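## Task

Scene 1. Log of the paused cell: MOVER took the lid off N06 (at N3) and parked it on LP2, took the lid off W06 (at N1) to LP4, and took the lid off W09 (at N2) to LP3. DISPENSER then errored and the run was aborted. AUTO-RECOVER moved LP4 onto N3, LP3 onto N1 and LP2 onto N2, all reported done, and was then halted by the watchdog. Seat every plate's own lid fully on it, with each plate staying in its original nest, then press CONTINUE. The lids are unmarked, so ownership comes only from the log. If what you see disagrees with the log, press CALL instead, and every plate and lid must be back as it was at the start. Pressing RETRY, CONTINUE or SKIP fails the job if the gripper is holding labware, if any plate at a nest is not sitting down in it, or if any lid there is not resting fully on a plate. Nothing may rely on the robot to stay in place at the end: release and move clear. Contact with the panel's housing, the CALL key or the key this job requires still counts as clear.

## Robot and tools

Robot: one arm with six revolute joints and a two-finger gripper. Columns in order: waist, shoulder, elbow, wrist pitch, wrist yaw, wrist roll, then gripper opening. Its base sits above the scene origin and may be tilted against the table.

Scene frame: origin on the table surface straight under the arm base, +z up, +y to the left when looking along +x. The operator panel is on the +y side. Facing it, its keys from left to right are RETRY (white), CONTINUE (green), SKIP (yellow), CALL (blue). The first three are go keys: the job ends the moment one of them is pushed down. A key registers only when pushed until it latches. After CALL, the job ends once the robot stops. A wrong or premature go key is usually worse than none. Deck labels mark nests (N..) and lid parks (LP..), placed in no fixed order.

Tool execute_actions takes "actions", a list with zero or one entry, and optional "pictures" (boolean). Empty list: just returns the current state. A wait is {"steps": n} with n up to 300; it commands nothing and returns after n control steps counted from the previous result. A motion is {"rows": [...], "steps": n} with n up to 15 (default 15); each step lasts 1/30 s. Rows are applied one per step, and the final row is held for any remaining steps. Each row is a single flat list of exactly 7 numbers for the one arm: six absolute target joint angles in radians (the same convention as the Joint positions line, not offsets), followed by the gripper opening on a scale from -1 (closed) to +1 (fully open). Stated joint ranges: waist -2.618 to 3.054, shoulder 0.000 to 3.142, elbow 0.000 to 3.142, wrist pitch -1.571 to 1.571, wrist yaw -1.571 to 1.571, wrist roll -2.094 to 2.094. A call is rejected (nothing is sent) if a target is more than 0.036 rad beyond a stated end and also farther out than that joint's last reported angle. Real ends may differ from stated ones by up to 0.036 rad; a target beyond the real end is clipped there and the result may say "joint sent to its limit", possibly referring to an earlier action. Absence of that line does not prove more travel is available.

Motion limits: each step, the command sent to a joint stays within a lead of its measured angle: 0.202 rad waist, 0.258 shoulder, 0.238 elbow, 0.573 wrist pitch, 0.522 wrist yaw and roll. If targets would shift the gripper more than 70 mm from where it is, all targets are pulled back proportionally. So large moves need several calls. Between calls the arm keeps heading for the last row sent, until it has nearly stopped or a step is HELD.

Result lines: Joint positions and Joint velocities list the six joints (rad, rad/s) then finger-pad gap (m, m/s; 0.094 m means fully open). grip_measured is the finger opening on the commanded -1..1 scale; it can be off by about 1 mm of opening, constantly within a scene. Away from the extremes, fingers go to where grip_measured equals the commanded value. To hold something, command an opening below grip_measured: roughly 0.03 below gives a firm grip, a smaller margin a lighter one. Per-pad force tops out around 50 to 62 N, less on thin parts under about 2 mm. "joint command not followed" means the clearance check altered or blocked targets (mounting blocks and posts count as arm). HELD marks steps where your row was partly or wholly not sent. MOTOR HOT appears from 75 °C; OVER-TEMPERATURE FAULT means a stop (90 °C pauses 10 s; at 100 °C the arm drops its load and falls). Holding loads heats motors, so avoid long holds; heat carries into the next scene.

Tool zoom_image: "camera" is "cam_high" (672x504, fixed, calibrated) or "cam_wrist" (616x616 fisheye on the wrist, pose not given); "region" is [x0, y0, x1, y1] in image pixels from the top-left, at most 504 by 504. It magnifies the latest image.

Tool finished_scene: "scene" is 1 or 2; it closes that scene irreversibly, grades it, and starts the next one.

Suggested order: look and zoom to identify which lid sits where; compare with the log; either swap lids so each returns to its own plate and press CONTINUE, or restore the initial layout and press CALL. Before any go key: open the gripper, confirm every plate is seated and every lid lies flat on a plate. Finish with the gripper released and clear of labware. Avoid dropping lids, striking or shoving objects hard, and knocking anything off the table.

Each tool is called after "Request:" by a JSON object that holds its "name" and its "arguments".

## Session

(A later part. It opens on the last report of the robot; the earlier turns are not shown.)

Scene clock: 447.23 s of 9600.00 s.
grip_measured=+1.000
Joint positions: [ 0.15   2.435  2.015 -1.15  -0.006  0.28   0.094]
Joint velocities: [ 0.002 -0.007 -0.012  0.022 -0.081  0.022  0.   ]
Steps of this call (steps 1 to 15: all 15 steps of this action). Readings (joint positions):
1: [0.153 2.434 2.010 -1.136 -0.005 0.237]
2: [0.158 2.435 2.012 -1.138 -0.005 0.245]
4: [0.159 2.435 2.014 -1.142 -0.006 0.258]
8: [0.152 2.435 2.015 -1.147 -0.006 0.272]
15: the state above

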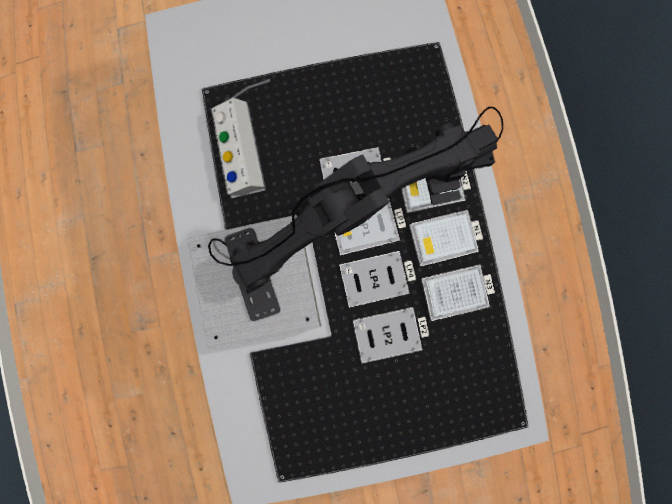

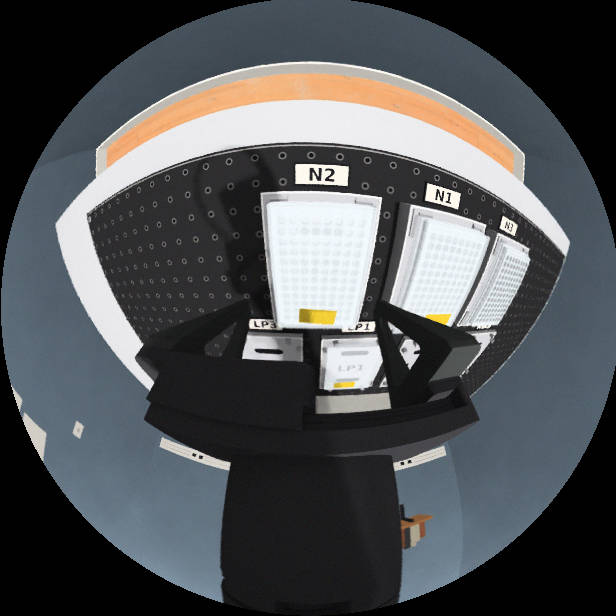

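Request:
{"name": "execute_actions", "arguments": {"actions": [{"rows": [[0.126,2.468,1.995,-1.12,0.006,0.268,1],[0.128,2.46,1.988,-1.108,0.006,0.268,1],[0.13,2.452,1.981,-1.096,0.006,0.268,1],[0.13,2.452,1.974,-1.085,0.006,0.268,1],[0.13,2.452,1.967,-1.075,0.006,0.268,1],[0.13,2.452,1.961,-1.066,0.006,0.268,1],[0.13,2.452,1.955,-1.058,0.006,0.268,1]], "steps": 15}], "pictures": false}}

Request:
{"name": "execute_actions", "arguments": {"actions": [{"steps": 20}]}}

Request:
{"name": "zoom_image", "arguments": {"camera": "cam_wrist", "region": [190, 160, 430, 380]}}

Scene clock: 451.73 s of 9600.00 s.
grip_measured=+1.000
Joint positions: [ 0.135  2.451  1.96  -1.085 -0.002  0.275  0.094]
Joint velocities: [ 0.002 -0.022 -0.007 -0.007  0.081  0.022  0.   ]
Steps of this call (steps 1 to 15: the robot went on to your last target; steps 16 to 90: nothing new was sent; then 1.00 s passed at rest; steps 91 to 105: all 15 steps of this action). Readings (joint positions):
91: [0.149 2.436 2.014 -1.150 -0.006 0.280]
92: [0.147 2.438 2.011 -1.144 -0.006 0.279]
94: [0.142 2.440 1.997 -1.131 -0.005 0.277]
98: [0.136 2.445 1.968 -1.105 -0.002 0.276]
105: the state above

Scene clock: 452.40 s of 9600.00 s.
grip_measured=+1.000
Joint positions: [ 0.135  2.451  1.96  -1.079 -0.001  0.274  0.094]
Joint velocities: [-0.007 -0.017  0.007 -0.007 -0.022  0.066  0.   ]
Steps of this call (steps 1 to 15: the robot went on to your last target; steps 16 to 20: nothing new was sent). Readings (joint positions):
1: [0.135 2.451 1.960 -1.084 -0.002 0.275]
2: [0.135 2.451 1.960 -1.083 -0.002 0.275]
4: [0.135 2.451 1.960 -1.081 -0.001 0.275]
8: [0.135 2.451 1.960 -1.080 -0.001 0.274]
20: the state above
The arm was judged still, so your last target was given up. Only a new action makes it travel on or press farther. Fingers that are still opening or closing keep moving.

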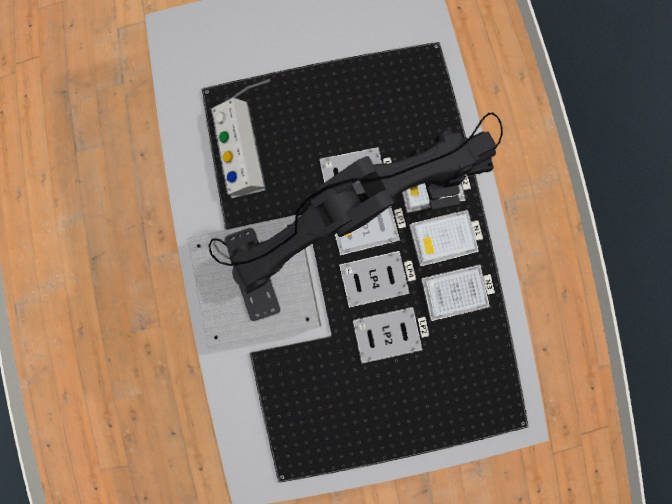

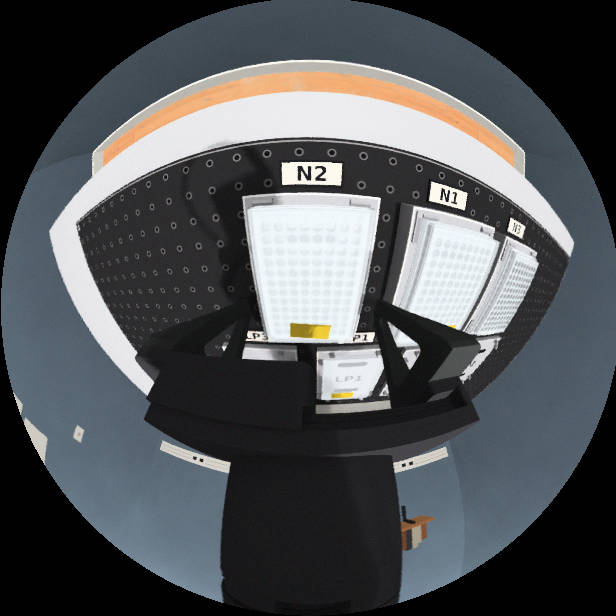

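Region (190, 160, 430, 380) of cam_wrist's 616x616 image, scaled by 2.100, with more detail than that image has; it fills the top 462 rows of this view, and the rest is white.

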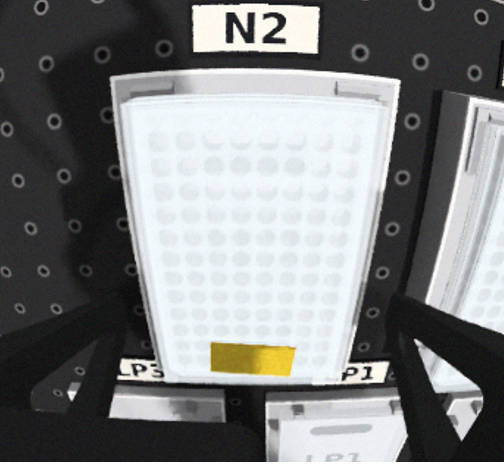

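Request:
{"name": "execute_actions", "arguments": {"actions": [{"rows": [[0.13,2.49,1.94,-1.05,0.006,0.296,1],[0.13,2.484,1.936,-1.04,0.006,0.296,1],[0.13,2.478,1.932,-1.03,0.006,0.296,1],[0.13,2.478,1.928,-1.02,0.006,0.296,1],[0.13,2.478,1.925,-1.01,0.006,0.296,1],[0.13,2.478,1.922,-1.0,0.006,0.296,1]], "steps": 15}], "pictures": false}}

Request:
{"name": "execute_actions", "arguments": {"actions": [{"steps": 20}]}}

Request:
{"name": "zoom_image", "arguments": {"camera": "cam_wrist", "region": [190, 160, 430, 380]}}

Scene clock: 459.87 s of 9600.00 s.
grip_measured=+1.000
Joint positions: [ 0.135  2.479  1.926 -1.025 -0.001  0.289  0.094]
Joint velocities: [-0.007  0.007  0.012 -0.007 -0.095 -0.037  0.   ]
Steps of this call (steps 1 to 90: nothing new was sent; then 3.97 s passed at rest; steps 91 to 105: all 15 steps of this action). Readings (joint positions):
91: [0.135 2.453 1.960 -1.078 -0.001 0.277]
92: [0.135 2.456 1.958 -1.074 -0.001 0.279]
94: [0.135 2.462 1.949 -1.062 -0.001 0.283]
98: [0.135 2.474 1.929 -1.041 -0.001 0.287]
105: the state above

Scene clock: 460.53 s of 9600.00 s.
grip_measured=+1.000
Joint positions: [ 0.135  2.479  1.926 -1.021 -0.001  0.29   0.094]
Joint velocities: [ 0.002 -0.002  0.002 -0.051 -0.081  0.037  0.   ]
Steps of this call (steps 1 to 15: the robot went on to your last target; steps 16 to 20: nothing new was sent). Readings (joint positions):
1: [0.135 2.479 1.926 -1.025 -0.001 0.289]
2: [0.135 2.479 1.926 -1.024 -0.001 0.289]
4: [0.135 2.479 1.926 -1.022 -0.001 0.289]
8: [0.135 2.479 1.926 -1.022 -0.001 0.289]
20: the state above
The arm was judged still, so your last target was given up. Only a new action makes it travel on or press farther. Fingers that are still opening or closing keep moving.

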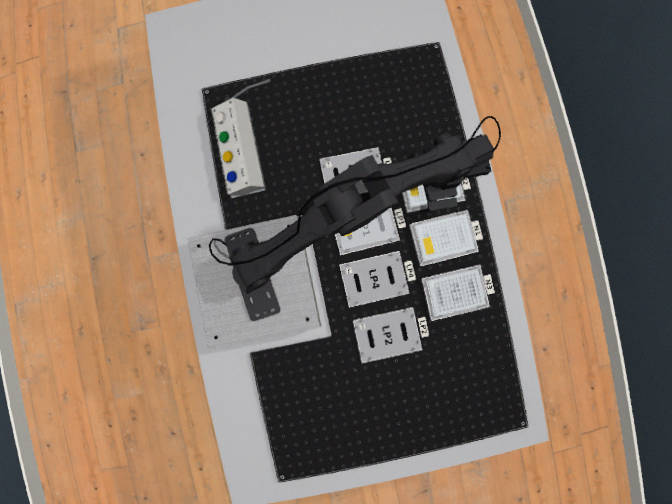

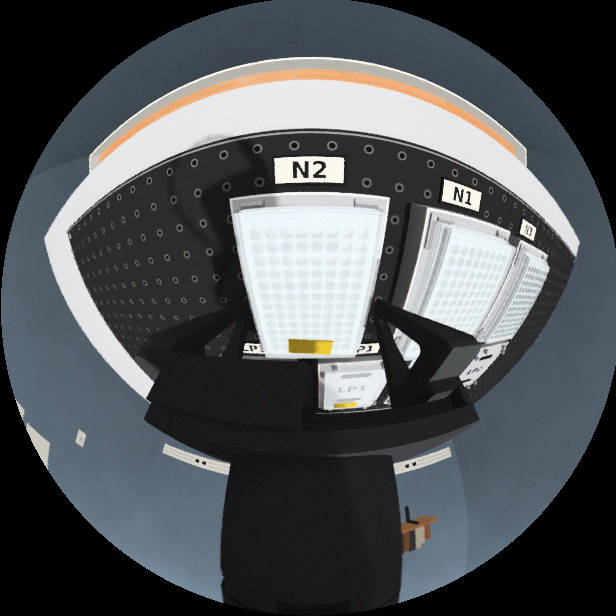

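Region (190, 160, 430, 380) of cam_wrist's 616x616 image, scaled by 2.100, with more detail than that image has; it fills the top 462 rows of this view, and the rest is white.

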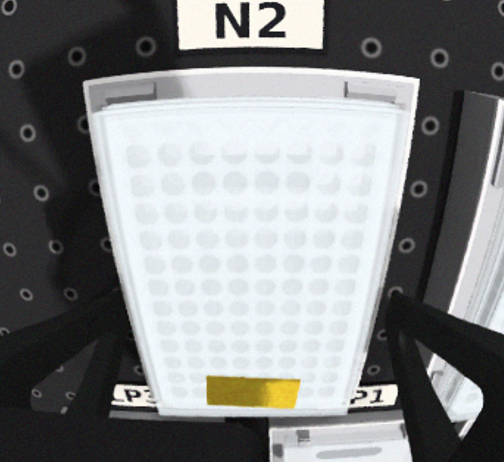

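Request:
{"name": "execute_actions", "arguments": {"actions": [{"rows": [[0.152,2.51,1.97,-0.992,0.006,0.278,1],[0.143,2.503,1.962,-0.992,0.006,0.278,1],[0.143,2.497,1.96,-0.992,0.006,0.278,1]], "steps": 15}]}}

Request:
{"name": "zoom_image", "arguments": {"camera": "cam_wrist", "region": [190, 160, 430, 380]}}

Scene clock: 466.43 s of 9600.00 s.
grip_measured=+1.000
Joint positions: [ 0.136  2.492  1.936 -1.012 -0.001  0.285  0.094]
Joint velocities: [-0.002  0.012 -0.007  0.007 -0.007  0.051  0.   ]
Steps of this call (steps 1 to 90: nothing new was sent; then 2.40 s passed at rest; steps 91 to 105: all 15 steps of this action). Readings (joint positions):
91: [0.136 2.481 1.929 -1.021 -0.001 0.289]
92: [0.136 2.485 1.934 -1.018 -0.001 0.288]
94: [0.136 2.489 1.936 -1.012 -0.001 0.287]
98: [0.136 2.492 1.936 -1.012 -0.001 0.285]
105: the state above

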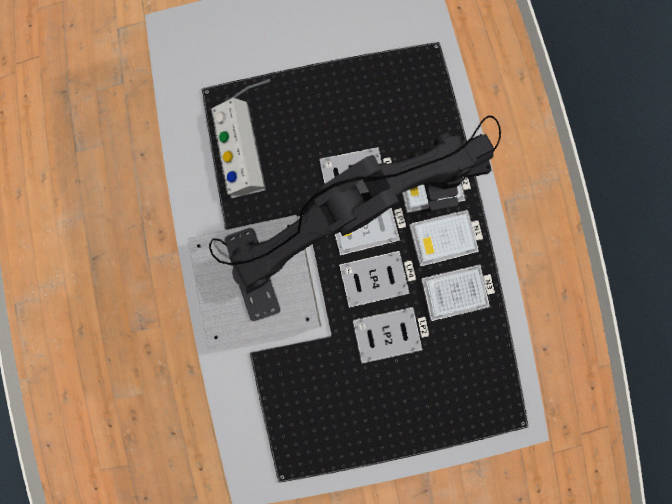

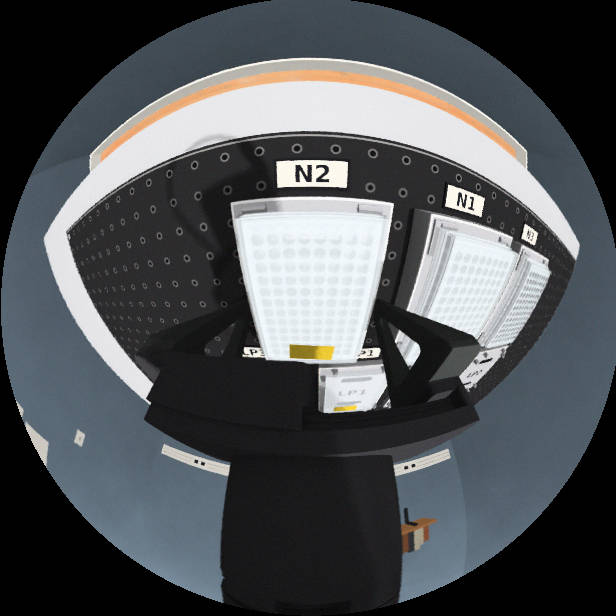

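Region (190, 160, 430, 380) of cam_wrist's 616x616 image, scaled by 2.100, with more detail than that image has; it fills the top 462 rows of this view, and the rest is white.

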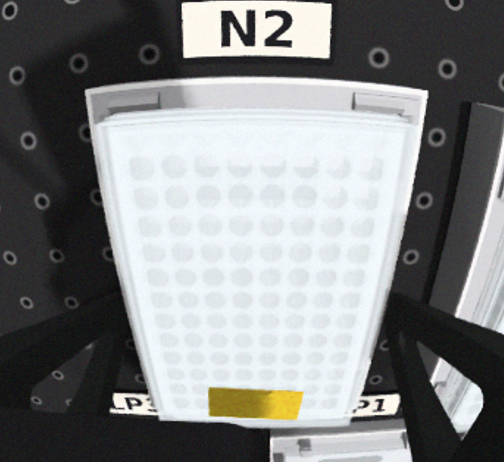

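Request:
{"name": "execute_actions", "arguments": {"actions": [{"rows": [[0.143,2.525,1.955,-1.0,0.006,0.278,1],[0.143,2.502,1.955,-1.0,0.006,0.278,1]], "steps": 12}]}}

Request:
{"name": "zoom_image", "arguments": {"camera": "cam_wrist", "region": [190, 160, 430, 380]}}

Scene clock: 470.47 s of 9600.00 s.
grip_measured=+1.000
Joint positions: [ 0.136  2.498  1.936 -1.011 -0.001  0.285  0.094]
Joint velocities: [-0.007 -0.007 -0.002  0.066 -0.095  0.051  0.   ]
Steps of this call (steps 1 to 15: the robot went on to your last target; steps 16 to 90: nothing new was sent; then 0.63 s passed at rest; steps 91 to 102: all 12 steps of this action). Readings (joint positions):
91: [0.136 2.494 1.936 -1.012 -0.001 0.285]
92: [0.136 2.494 1.936 -1.011 -0.001 0.285]
94: [0.136 2.498 1.936 -1.011 -0.001 0.285]
98: [0.136 2.498 1.936 -1.011 -0.001 0.285]
102: the state above

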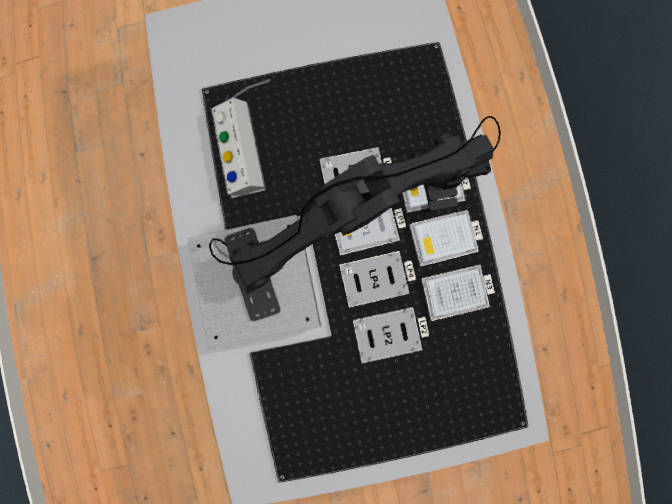

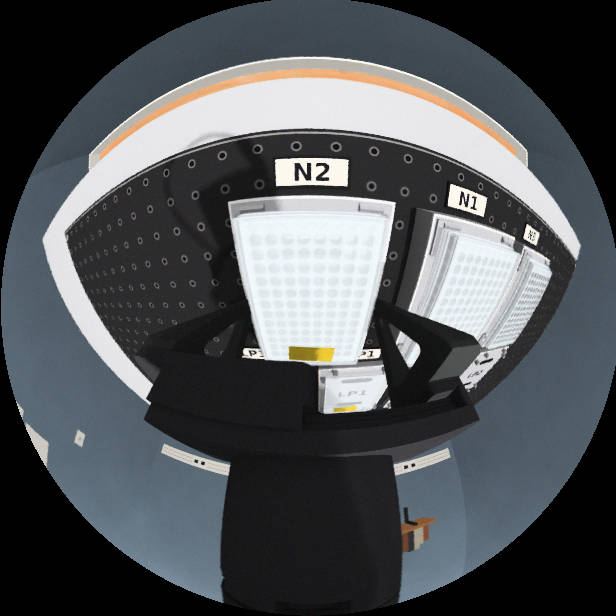

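Region (190, 160, 430, 380) of cam_wrist's 616x616 image, scaled by 2.100, with more detail than that image has; it fills the top 462 rows of this view, and the rest is white.

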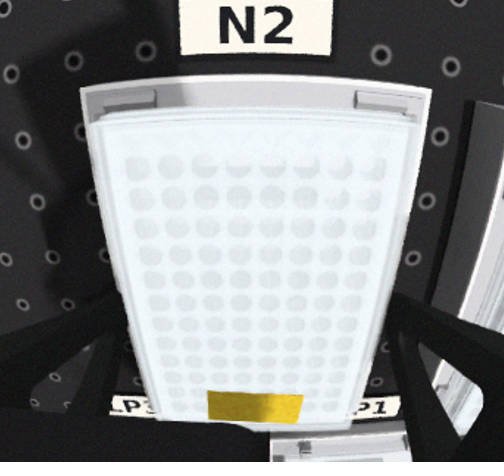

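Request:
{"name": "execute_actions", "arguments": {"actions": [{"rows": [[0.143,2.502,1.955,-1.0,0.006,0.278,0.96],[0.143,2.502,1.955,-1.0,0.006,0.278,0.92],[0.143,2.502,1.955,-1.0,0.006,0.278,0.89],[0.143,2.502,1.955,-1.0,0.006,0.278,0.86],[0.143,2.502,1.955,-1.0,0.006,0.278,0.84],[0.143,2.502,1.955,-1.0,0.006,0.278,0.82],[0.143,2.502,1.955,-1.0,0.006,0.278,0.81],[0.143,2.502,1.955,-1.0,0.006,0.278,0.8],[0.143,2.502,1.955,-1.0,0.006,0.278,0.79],[0.143,2.502,1.955,-1.0,0.006,0.278,0.78],[0.143,2.502,1.955,-1.0,0.006,0.278,0.77],[0.143,2.502,1.955,-1.0,0.006,0.278,0.76],[0.143,2.502,1.955,-1.0,0.006,0.278,0.75]], "steps": 15}]}}

Request:
{"name": "zoom_image", "arguments": {"camera": "cam_wrist", "region": [190, 160, 430, 380]}}

Scene clock: 474.23 s of 9600.00 s.
grip_measured=+0.783
Joint positions: [ 0.137  2.498  1.936 -1.011 -0.002  0.284  0.084]
Joint velocities: [-0.007  0.002  0.012  0.037 -0.022 -0.007 -0.001]
Steps of this call (steps 1 to 15: the robot went on to your last target; steps 16 to 90: nothing new was sent; then 0.27 s passed at rest; steps 91 to 105: all 15 steps of this action). Readings (joint positions):
91: [0.136 2.498 1.936 -1.011 -0.001 0.284]
92: [0.136 2.498 1.936 -1.011 -0.001 0.284]
94: [0.136 2.498 1.936 -1.011 -0.001 0.284]
98: [0.137 2.498 1.936 -1.011 -0.002 0.284]
105: the state above

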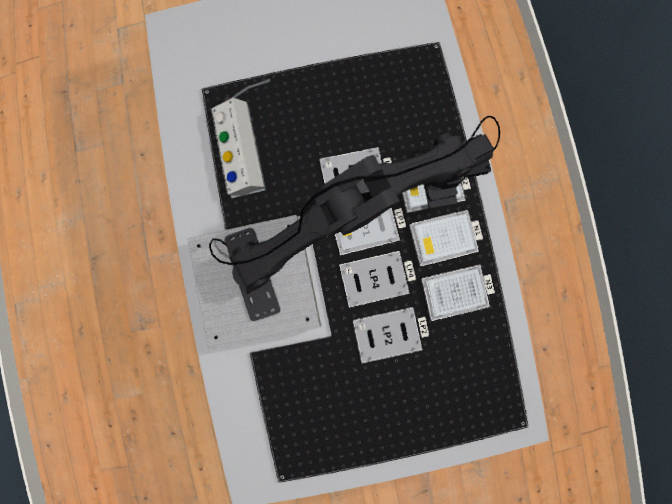

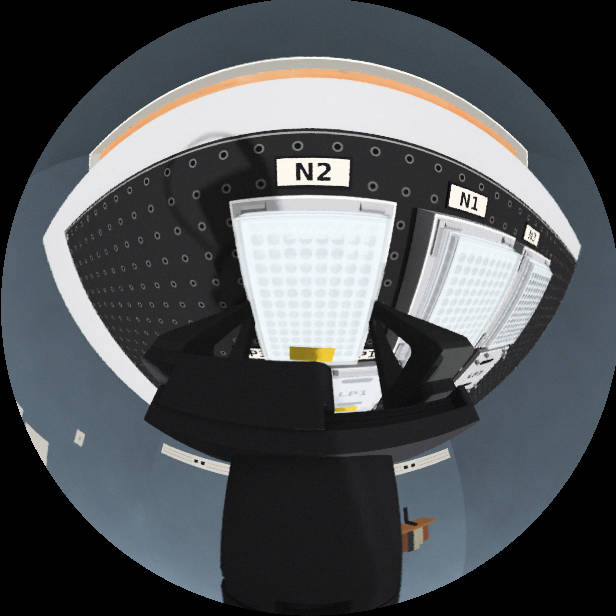

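Region (190, 160, 430, 380) of cam_wrist's 616x616 image, scaled by 2.100, with more detail than that image has; it fills the top 462 rows of this view, and the rest is white.

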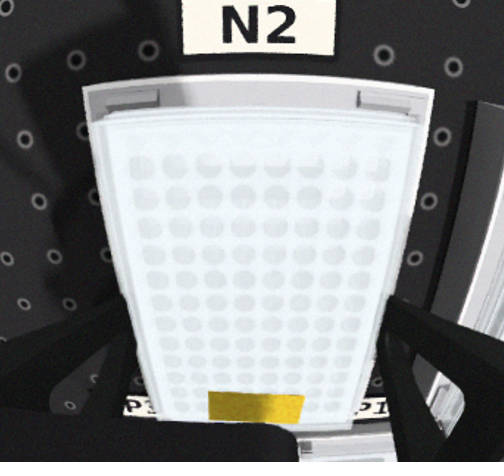

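Request:
{"name": "execute_actions", "arguments": {"actions": [{"rows": [[0.143,2.452,1.966,-1.04,0.0,0.284,0.75],[0.143,2.45,1.972,-1.052,0.0,0.284,0.75],[0.143,2.448,1.978,-1.064,0.0,0.284,0.75],[0.143,2.445,1.985,-1.076,0.0,0.284,0.75],[0.143,2.442,1.992,-1.088,0.0,0.284,0.75],[0.143,2.439,1.999,-1.1,0.0,0.284,0.75],[0.143,2.436,2.006,-1.112,0.0,0.284,0.75],[0.143,2.433,2.013,-1.124,0.0,0.284,0.75],[0.143,2.43,2.02,-1.136,0.0,0.284,0.75],[0.143,2.427,2.026,-1.148,0.0,0.284,0.75],[0.143,2.424,2.032,-1.158,0.0,0.284,0.75],[0.143,2.421,2.037,-1.161,0.0,0.284,0.75],[0.143,2.418,2.042,-1.161,0.0,0.284,0.75]], "steps": 15}], "pictures": false}}

Request:
{"name": "execute_actions", "arguments": {"actions": [{"steps": 12}]}}

Scene clock: 480.07 s of 9600.00 s.
grip_measured=+0.783
Joint positions: [ 0.137  2.451  2.015 -1.124 -0.002  0.284  0.084]
Joint velocities: [ 0.002 -0.1    0.076 -0.11  -0.007  0.007  0.   ]
Steps of this call (steps 1 to 15: the robot went on to your last target; steps 16 to 90: nothing new was sent; then 2.33 s passed at rest; steps 91 to 105: all 15 steps of this action). Readings (joint positions):
91: [0.137 2.498 1.936 -1.011 -0.002 0.284]
92: [0.137 2.498 1.937 -1.014 -0.002 0.284]
94: [0.137 2.498 1.945 -1.027 -0.002 0.284]
98: [0.137 2.487 1.969 -1.065 -0.002 0.284]
105: the state above

Scene clock: 480.47 s of 9600.00 s.
grip_measured=+0.783
Joint positions: [ 0.137  2.444  2.02  -1.144 -0.002  0.284  0.084]
Joint velocities: [-0.002 -0.012 -0.002 -0.037 -0.007 -0.022  0.001]
Steps of this call (steps 1 to 12: the robot went on to your last target). Readings (joint positions):
1: [0.137 2.448 2.018 -1.127 -0.002 0.284]
2: [0.137 2.445 2.019 -1.130 -0.002 0.284]
4: [0.137 2.444 2.020 -1.133 -0.002 0.284]
8: [0.137 2.444 2.020 -1.141 -0.002 0.284]
12: the state above

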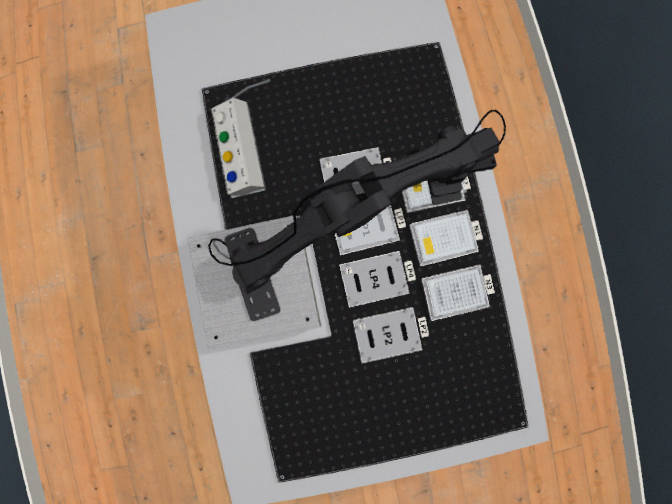

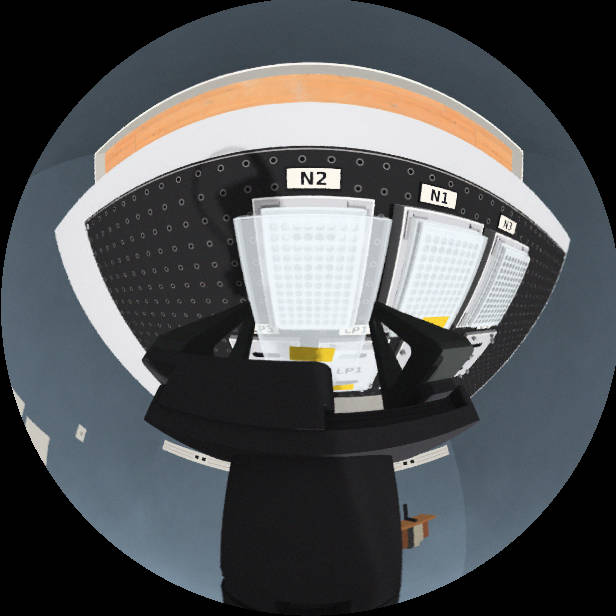

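Request:
{"name": "execute_actions", "arguments": {"actions": [{"rows": [[0.12,2.418,2.042,-1.161,0,0.265,0.75],[0.095,2.418,2.042,-1.161,0,0.24,0.75],[0.065,2.418,2.042,-1.161,0,0.21,0.75],[0.033,2.418,2.042,-1.161,0,0.178,0.75],[0.0,2.418,2.042,-1.161,0,0.145,0.75],[-0.033,2.418,2.042,-1.161,0,0.112,0.75],[-0.066,2.418,2.042,-1.161,0,0.079,0.75],[-0.099,2.418,2.042,-1.161,0,0.046,0.75],[-0.132,2.418,2.042,-1.161,0,0.013,0.75],[-0.165,2.418,2.042,-1.161,0,-0.02,0.75],[-0.198,2.418,2.042,-1.161,0,-0.053,0.75],[-0.231,2.418,2.042,-1.161,0,-0.086,0.75],[-0.264,2.418,2.042,-1.161,0,-0.119,0.75],[-0.297,2.418,2.042,-1.161,0,-0.152,0.75],[-0.33,2.418,2.042,-1.161,0,-0.185,0.75]], "steps": 15}], "pictures": false}}

Request:
{"name": "execute_actions", "arguments": {"actions": [{"rows": [[-0.363,2.418,2.042,-1.161,0,-0.218,0.75],[-0.396,2.418,2.042,-1.161,0,-0.251,0.75],[-0.429,2.418,2.042,-1.161,0,-0.284,0.75],[-0.462,2.418,2.042,-1.161,0,-0.317,0.75],[-0.495,2.418,2.042,-1.161,0,-0.35,0.75],[-0.528,2.418,2.042,-1.161,0,-0.383,0.75],[-0.56,2.418,2.042,-1.161,0,-0.415,0.75],[-0.59,2.418,2.042,-1.161,0,-0.445,0.75],[-0.618,2.418,2.042,-1.161,0,-0.473,0.75],[-0.643,2.418,2.042,-1.161,0,-0.5,0.75],[-0.665,2.418,2.042,-1.161,0,-0.524,0.75],[-0.684,2.418,2.042,-1.161,0,-0.545,0.75],[-0.7,2.418,2.042,-1.161,0,-0.562,0.75],[-0.712,2.418,2.042,-1.161,0,-0.575,0.75],[-0.72,2.418,2.042,-1.161,0,-0.585,0.75]], "steps": 15}], "pictures": false}}

Request:
{"name": "execute_actions", "arguments": {"actions": [{"steps": 20}]}}

Scene clock: 489.47 s of 9600.00 s.
grip_measured=+0.783
Joint positions: [-0.283  2.444  2.02  -1.145 -0.004 -0.046  0.084]
Joint velocities: [-0.979  0.007  0.012  0.051  0.066 -0.886  0.001]
Steps of this call (steps 1 to 30: the robot went on to your last target; steps 31 to 90: nothing new was sent; then 5.50 s passed at rest; steps 91 to 105: all 15 steps of this action). Readings (joint positions):
91: [0.137 2.444 2.020 -1.145 -0.002 0.282]
92: [0.134 2.444 2.020 -1.145 -0.003 0.276]
94: [0.115 2.444 2.020 -1.145 -0.007 0.250]
98: [0.003 2.444 2.020 -1.145 -0.013 0.159]
105: the state above

Scene clock: 489.97 s of 9600.00 s.
grip_measured=+0.783
Joint positions: [-0.715  2.444  2.02  -1.145  0.005 -0.492  0.084]
Joint velocities: [-0.505  0.002  0.002 -0.081  0.037 -0.52   0.   ]
Steps of this call (steps 1 to 15: all 15 steps of this action). Readings (joint positions):
1: [-0.318 2.444 2.020 -1.145 -0.003 -0.078]
2: [-0.350 2.444 2.020 -1.145 -0.002 -0.109]
4: [-0.411 2.444 2.020 -1.145 -0.001 -0.174]
8: [-0.530 2.444 2.020 -1.145 -0.000 -0.304]
15: the state above

Scene clock: 490.63 s of 9600.00 s.
grip_measured=+0.783
Joint positions: [-0.724  2.444  2.02  -1.145  0.008 -0.578  0.084]
Joint velocities: [ 0.007  0.002  0.017 -0.066  0.022  0.007  0.   ]
Steps of this call (steps 1 to 20: the robot went on to your last target). Readings (joint positions):
1: [-0.729 2.444 2.020 -1.145 0.007 -0.510]
2: [-0.738 2.444 2.020 -1.145 0.008 -0.523]
4: [-0.743 2.444 2.020 -1.145 0.010 -0.542]
8: [-0.731 2.444 2.020 -1.145 0.010 -0.564]
20: the state above

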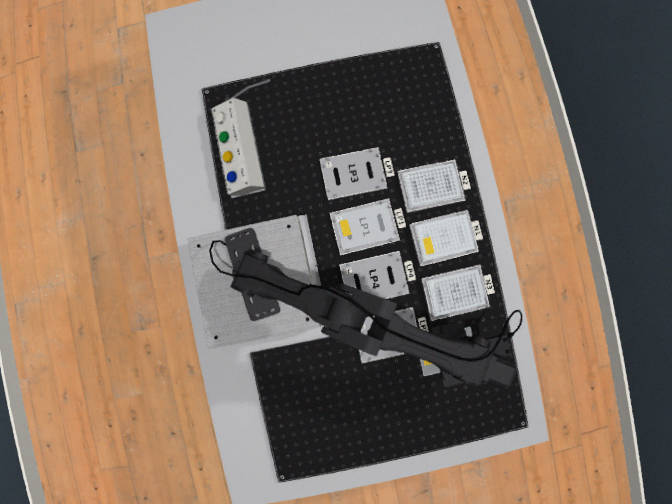

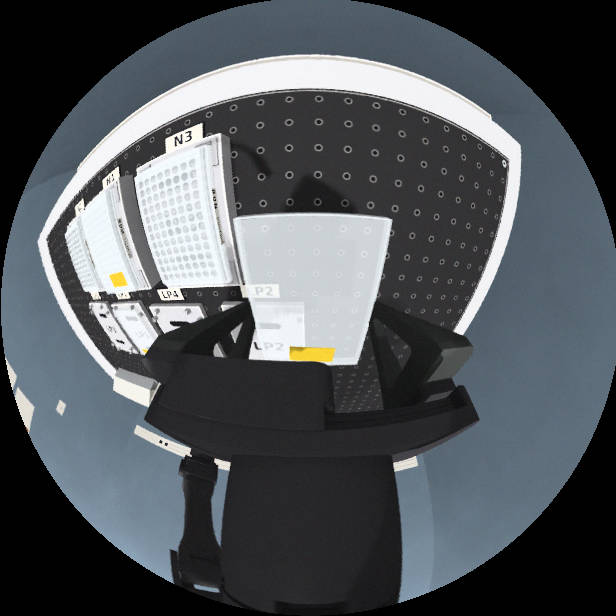

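Request:
{"name": "zoom_image", "arguments": {"camera": "cam_wrist", "region": [170, 150, 270, 270]}}

Region (170, 150, 270, 270) of cam_wrist's 616x616 image, scaled by 4.200, with more detail than that image has.

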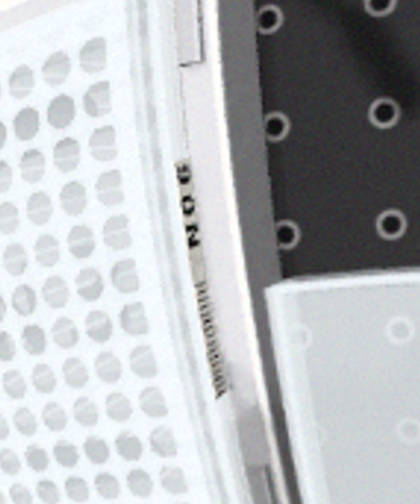

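Request:
{"name": "execute_actions", "arguments": {"actions": [{"rows": [[-0.7,2.418,2.042,-1.161,0,-0.555,0.75],[-0.675,2.418,2.042,-1.161,0,-0.53,0.75],[-0.65,2.418,2.042,-1.161,0,-0.505,0.75],[-0.625,2.418,2.042,-1.161,0,-0.48,0.75],[-0.6,2.418,2.042,-1.161,0,-0.455,0.75],[-0.575,2.418,2.042,-1.161,0,-0.43,0.75],[-0.55,2.418,2.042,-1.161,0,-0.405,0.75],[-0.527,2.418,2.042,-1.161,0,-0.381,0.75],[-0.506,2.418,2.042,-1.161,0,-0.359,0.75],[-0.487,2.418,2.042,-1.161,0,-0.339,0.75],[-0.471,2.418,2.042,-1.161,0,-0.322,0.75],[-0.458,2.418,2.042,-1.161,0,-0.308,0.75],[-0.448,2.418,2.042,-1.161,0,-0.298,0.75],[-0.441,2.418,2.042,-1.161,0,-0.291,0.75],[-0.437,2.418,2.042,-1.161,0,-0.287,0.75]], "steps": 15}], "pictures": false}}

Request:
{"name": "execute_actions", "arguments": {"actions": [{"steps": 20}], "pictures": false}}

Scene clock: 502.83 s of 9600.00 s.
grip_measured=+0.783
Joint positions: [-0.424  2.444  2.02  -1.145 -0.    -0.348  0.084]
Joint velocities: [ 0.32  -0.007 -0.002 -0.095 -0.154  0.271 -0.   ]
Steps of this call (steps 1 to 15: the robot went on to your last target; steps 16 to 90: nothing new was sent; then 8.70 s passed at rest; steps 91 to 105: all 15 steps of this action). Readings (joint positions):
91: [-0.722 2.444 2.020 -1.145 0.008 -0.576]
92: [-0.719 2.444 2.020 -1.145 0.009 -0.569]
94: [-0.699 2.444 2.020 -1.145 0.011 -0.544]
98: [-0.601 2.444 2.020 -1.145 0.013 -0.471]
105: the state above

Scene clock: 503.50 s of 9600.00 s.
grip_measured=+0.783
Joint positions: [-0.434  2.444  2.02  -1.145 -0.002 -0.294  0.084]
Joint velocities: [-0.022  0.012  0.012 -0.066 -0.037 -0.051  0.   ]
Steps of this call (steps 1 to 20: the robot went on to your last target). Readings (joint positions):
1: [-0.416 2.444 2.020 -1.145 -0.002 -0.337]
2: [-0.412 2.444 2.020 -1.145 -0.003 -0.329]
4: [-0.415 2.444 2.020 -1.145 -0.003 -0.316]
8: [-0.430 2.444 2.020 -1.145 -0.003 -0.302]
20: the state above

Request:
{"name": "execute_actions", "arguments": {"actions": [{"rows": [[-0.437,2.475,2.0,-1.115,0.003,-0.287,0.75],[-0.437,2.478,1.997,-1.103,0.003,-0.287,0.75],[-0.437,2.481,1.994,-1.091,0.003,-0.287,0.75],[-0.437,2.484,1.99,-1.08,0.003,-0.287,0.75],[-0.437,2.487,1.986,-1.07,0.003,-0.287,0.75],[-0.437,2.49,1.982,-1.06,0.003,-0.287,0.75],[-0.437,2.49,1.979,-1.053,0.003,-0.287,0.75],[-0.437,2.49,1.979,-1.048,0.003,-0.287,0.75]], "steps": 15}], "pictures": false}}

Request:
{"name": "execute_actions", "arguments": {"actions": [{"steps": 20}]}}

Request:
{"name": "zoom_image", "arguments": {"camera": "cam_wrist", "region": [190, 160, 430, 380]}}

Scene clock: 508.30 s of 9600.00 s.
grip_measured=+0.783
Joint positions: [-0.434  2.497  1.98  -1.076 -0.001 -0.293  0.084]
Joint velocities: [ 0.002  0.012 -0.012  0.139  0.051 -0.037 -0.001]
Steps of this call (steps 1 to 15: the robot went on to your last target; steps 16 to 90: nothing new was sent; then 1.30 s passed at rest; steps 91 to 105: all 15 steps of this action). Readings (joint positions):
91: [-0.434 2.446 2.019 -1.144 -0.002 -0.293]
92: [-0.434 2.448 2.017 -1.139 -0.002 -0.293]
94: [-0.434 2.457 2.010 -1.127 -0.001 -0.293]
98: [-0.434 2.482 1.990 -1.097 -0.001 -0.293]
105: the state above

Scene clock: 508.97 s of 9600.00 s.
grip_measured=+0.783
Joint positions: [-0.434  2.497  1.98  -1.068 -0.001 -0.293  0.084]
Joint velocities: [ 0.007  0.002  0.012  0.007 -0.051 -0.022 -0.   ]
Steps of this call (steps 1 to 15: the robot went on to your last target; steps 16 to 20: nothing new was sent). Readings (joint positions):
1: [-0.434 2.497 1.980 -1.074 -0.001 -0.293]
2: [-0.434 2.497 1.980 -1.073 -0.001 -0.293]
4: [-0.434 2.497 1.980 -1.072 -0.001 -0.293]
8: [-0.434 2.497 1.980 -1.070 -0.001 -0.293]
20: the state above
The arm was judged still, so your last target was given up. Only a new action makes it travel on or press farther. Fingers that are still opening or closing keep moving.

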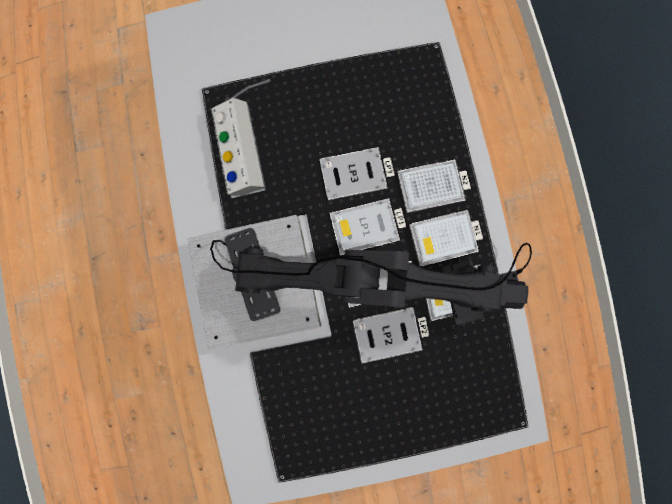

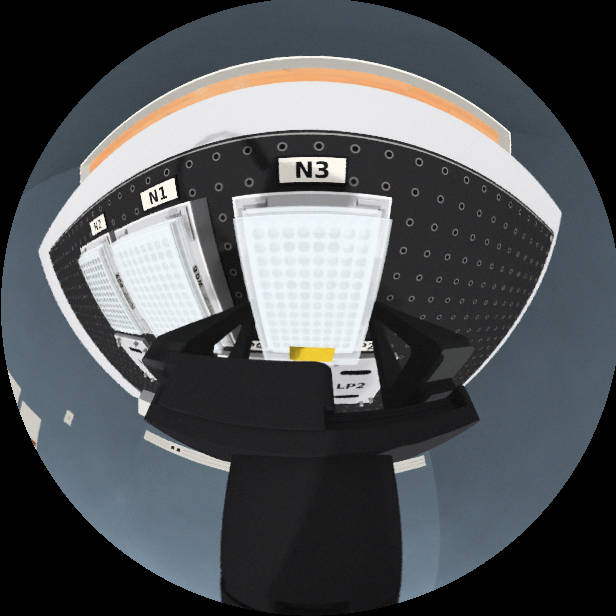

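Region (190, 160, 430, 380) of cam_wrist's 616x616 image, scaled by 2.100, with more detail than that image has; it fills the top 462 rows of this view, and the rest is white.

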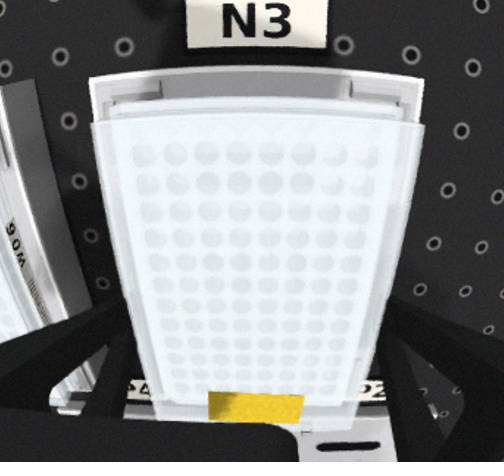

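Request:
{"name": "execute_actions", "arguments": {"actions": [{"rows": [[-0.437,2.49,1.979,-1.036,0.003,-0.287,0.75]], "steps": 15}]}}

Request:
{"name": "zoom_image", "arguments": {"camera": "cam_wrist", "region": [190, 160, 430, 380]}}

Scene clock: 513.13 s of 9600.00 s.
grip_measured=+0.783
Joint positions: [-0.434  2.497  1.98  -1.057 -0.001 -0.293  0.084]
Joint velocities: [ 0.007 -0.002 -0.012 -0.081  0.051 -0.051  0.001]
Steps of this call (steps 1 to 90: nothing new was sent; then 0.67 s passed at rest; steps 91 to 105: all 15 steps of this action). Readings (joint positions):
91: [-0.434 2.497 1.980 -1.068 -0.001 -0.293]
92: [-0.434 2.497 1.980 -1.066 -0.001 -0.293]
94: [-0.434 2.497 1.980 -1.062 -0.001 -0.293]
98: [-0.434 2.497 1.980 -1.059 -0.001 -0.293]
105: the state above

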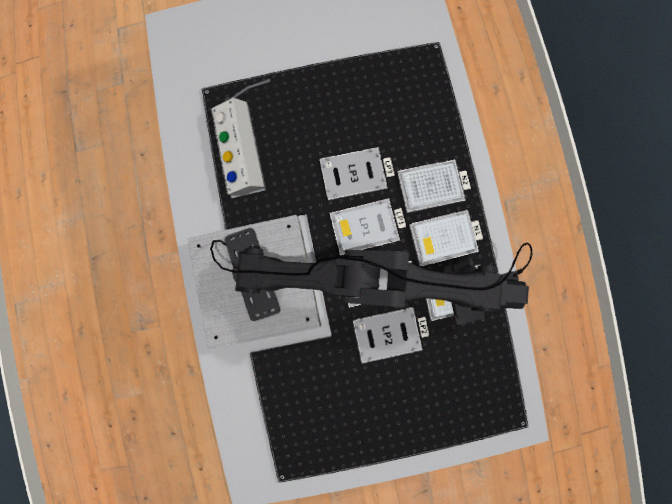

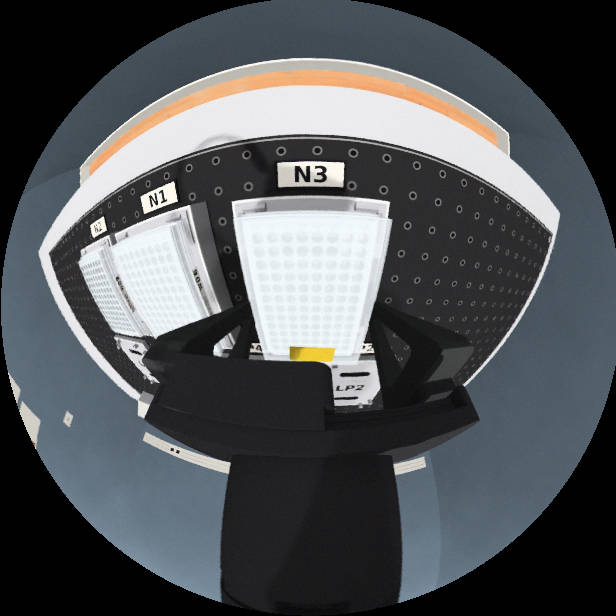

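Region (190, 160, 430, 380) of cam_wrist's 616x616 image, scaled by 2.100, with more detail than that image has; it fills the top 462 rows of this view, and the rest is white.

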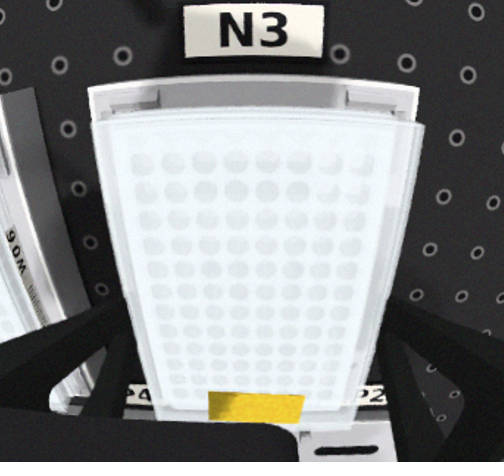

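Request:
{"name": "execute_actions", "arguments": {"actions": []}}

Scene clock: 525.07 s of 9600.00 s.
grip_measured=+0.783
Joint positions: [-0.434  2.497  1.98  -1.057 -0.    -0.293  0.084]
Joint velocities: [ 0.002  0.007 -0.002  0.022  0.007 -0.022 -0.   ]
Steps of this call (steps 1 to 15: the robot went on to your last target; steps 16 to 90: nothing new was sent; then 8.93 s passed at rest). Readings (joint positions):
1: [-0.434 2.497 1.980 -1.057 -0.001 -0.293]
2: [-0.434 2.497 1.980 -1.057 -0.001 -0.293]
4: [-0.434 2.497 1.980 -1.057 -0.001 -0.293]
8: [-0.434 2.497 1.980 -1.057 -0.001 -0.293]
90: the state above
The arm was judged still, so your last target was given up. Only a new action makes it travel on or press farther. Fingers that are still opening or closing keep moving.

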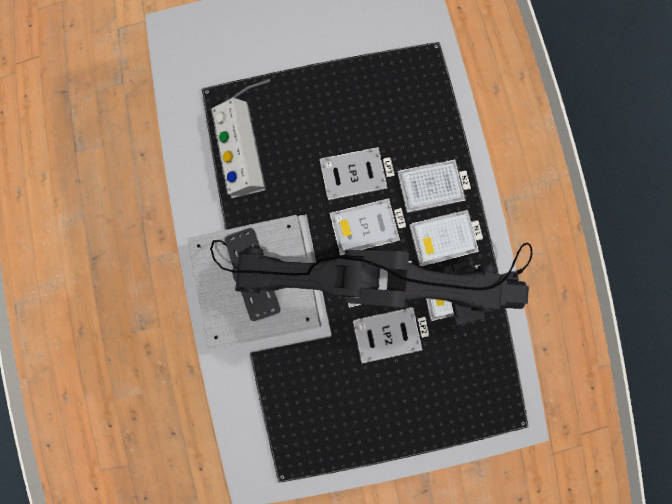

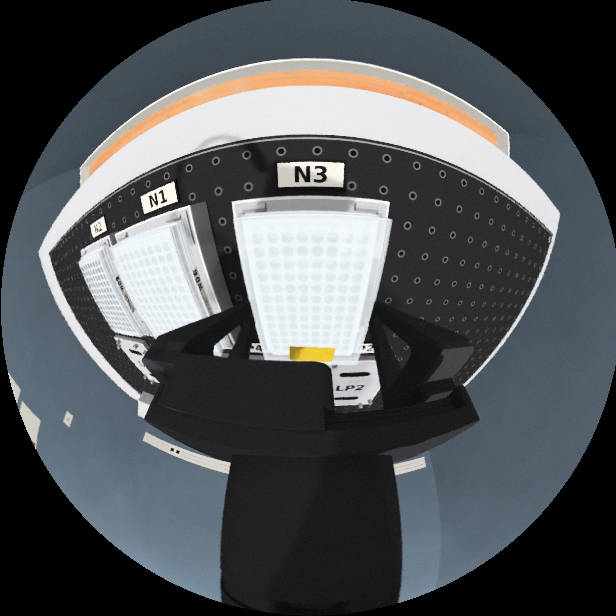

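Request:
{"name": "execute_actions", "arguments": {"actions": [{"rows": [[-0.42,2.49,1.979,-1.036,0.003,-0.287,0.75],[-0.42,2.49,1.979,-1.036,0.003,-0.287,0.75],[-0.427,2.49,1.979,-1.036,0.003,-0.287,0.75]], "steps": 12}], "pictures": true}}

Request:
{"name": "zoom_image", "arguments": {"camera": "cam_wrist", "region": [190, 160, 430, 380]}}

Scene clock: 528.23 s of 9600.00 s.
grip_measured=+0.783
Joint positions: [-0.432  2.497  1.98  -1.057  0.    -0.293  0.084]
Joint velocities: [-0.002  0.007 -0.002 -0.022 -0.007 -0.007 -0.   ]
Steps of this call (steps 1 to 83: nothing new was sent; steps 84 to 95: all 12 steps of this action). Readings (joint positions):
84: [-0.434 2.497 1.980 -1.057 -0.000 -0.293]
85: [-0.433 2.497 1.980 -1.057 -0.000 -0.293]
87: [-0.432 2.497 1.980 -1.057 0.000 -0.293]
91: [-0.432 2.497 1.980 -1.057 0.000 -0.293]
95: the state above

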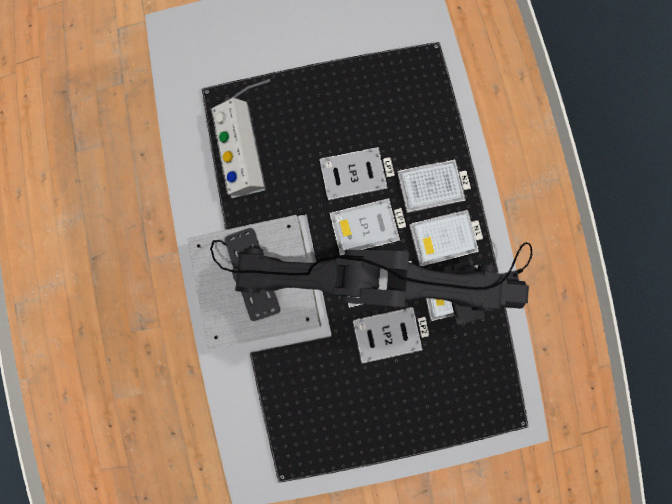

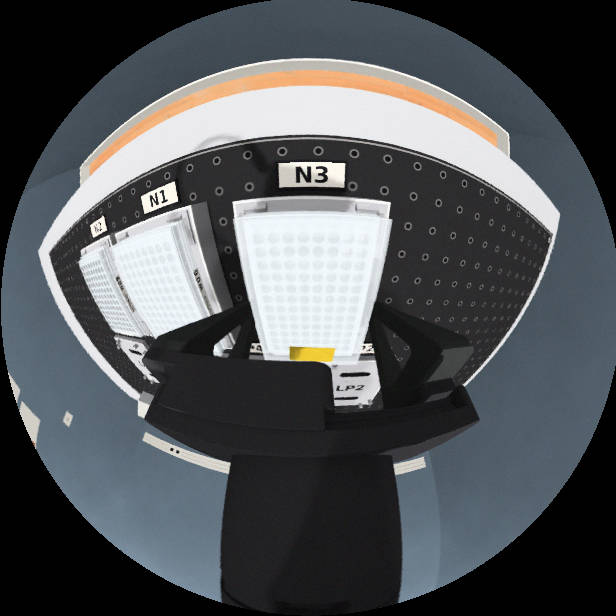

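Region (190, 160, 430, 380) of cam_wrist's 616x616 image, scaled by 2.100, with more detail than that image has; it fills the top 462 rows of this view, and the rest is white.

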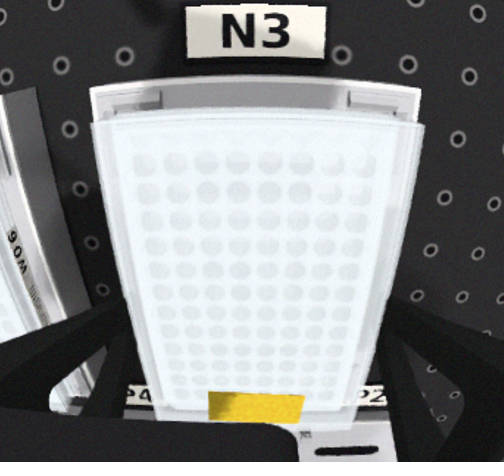

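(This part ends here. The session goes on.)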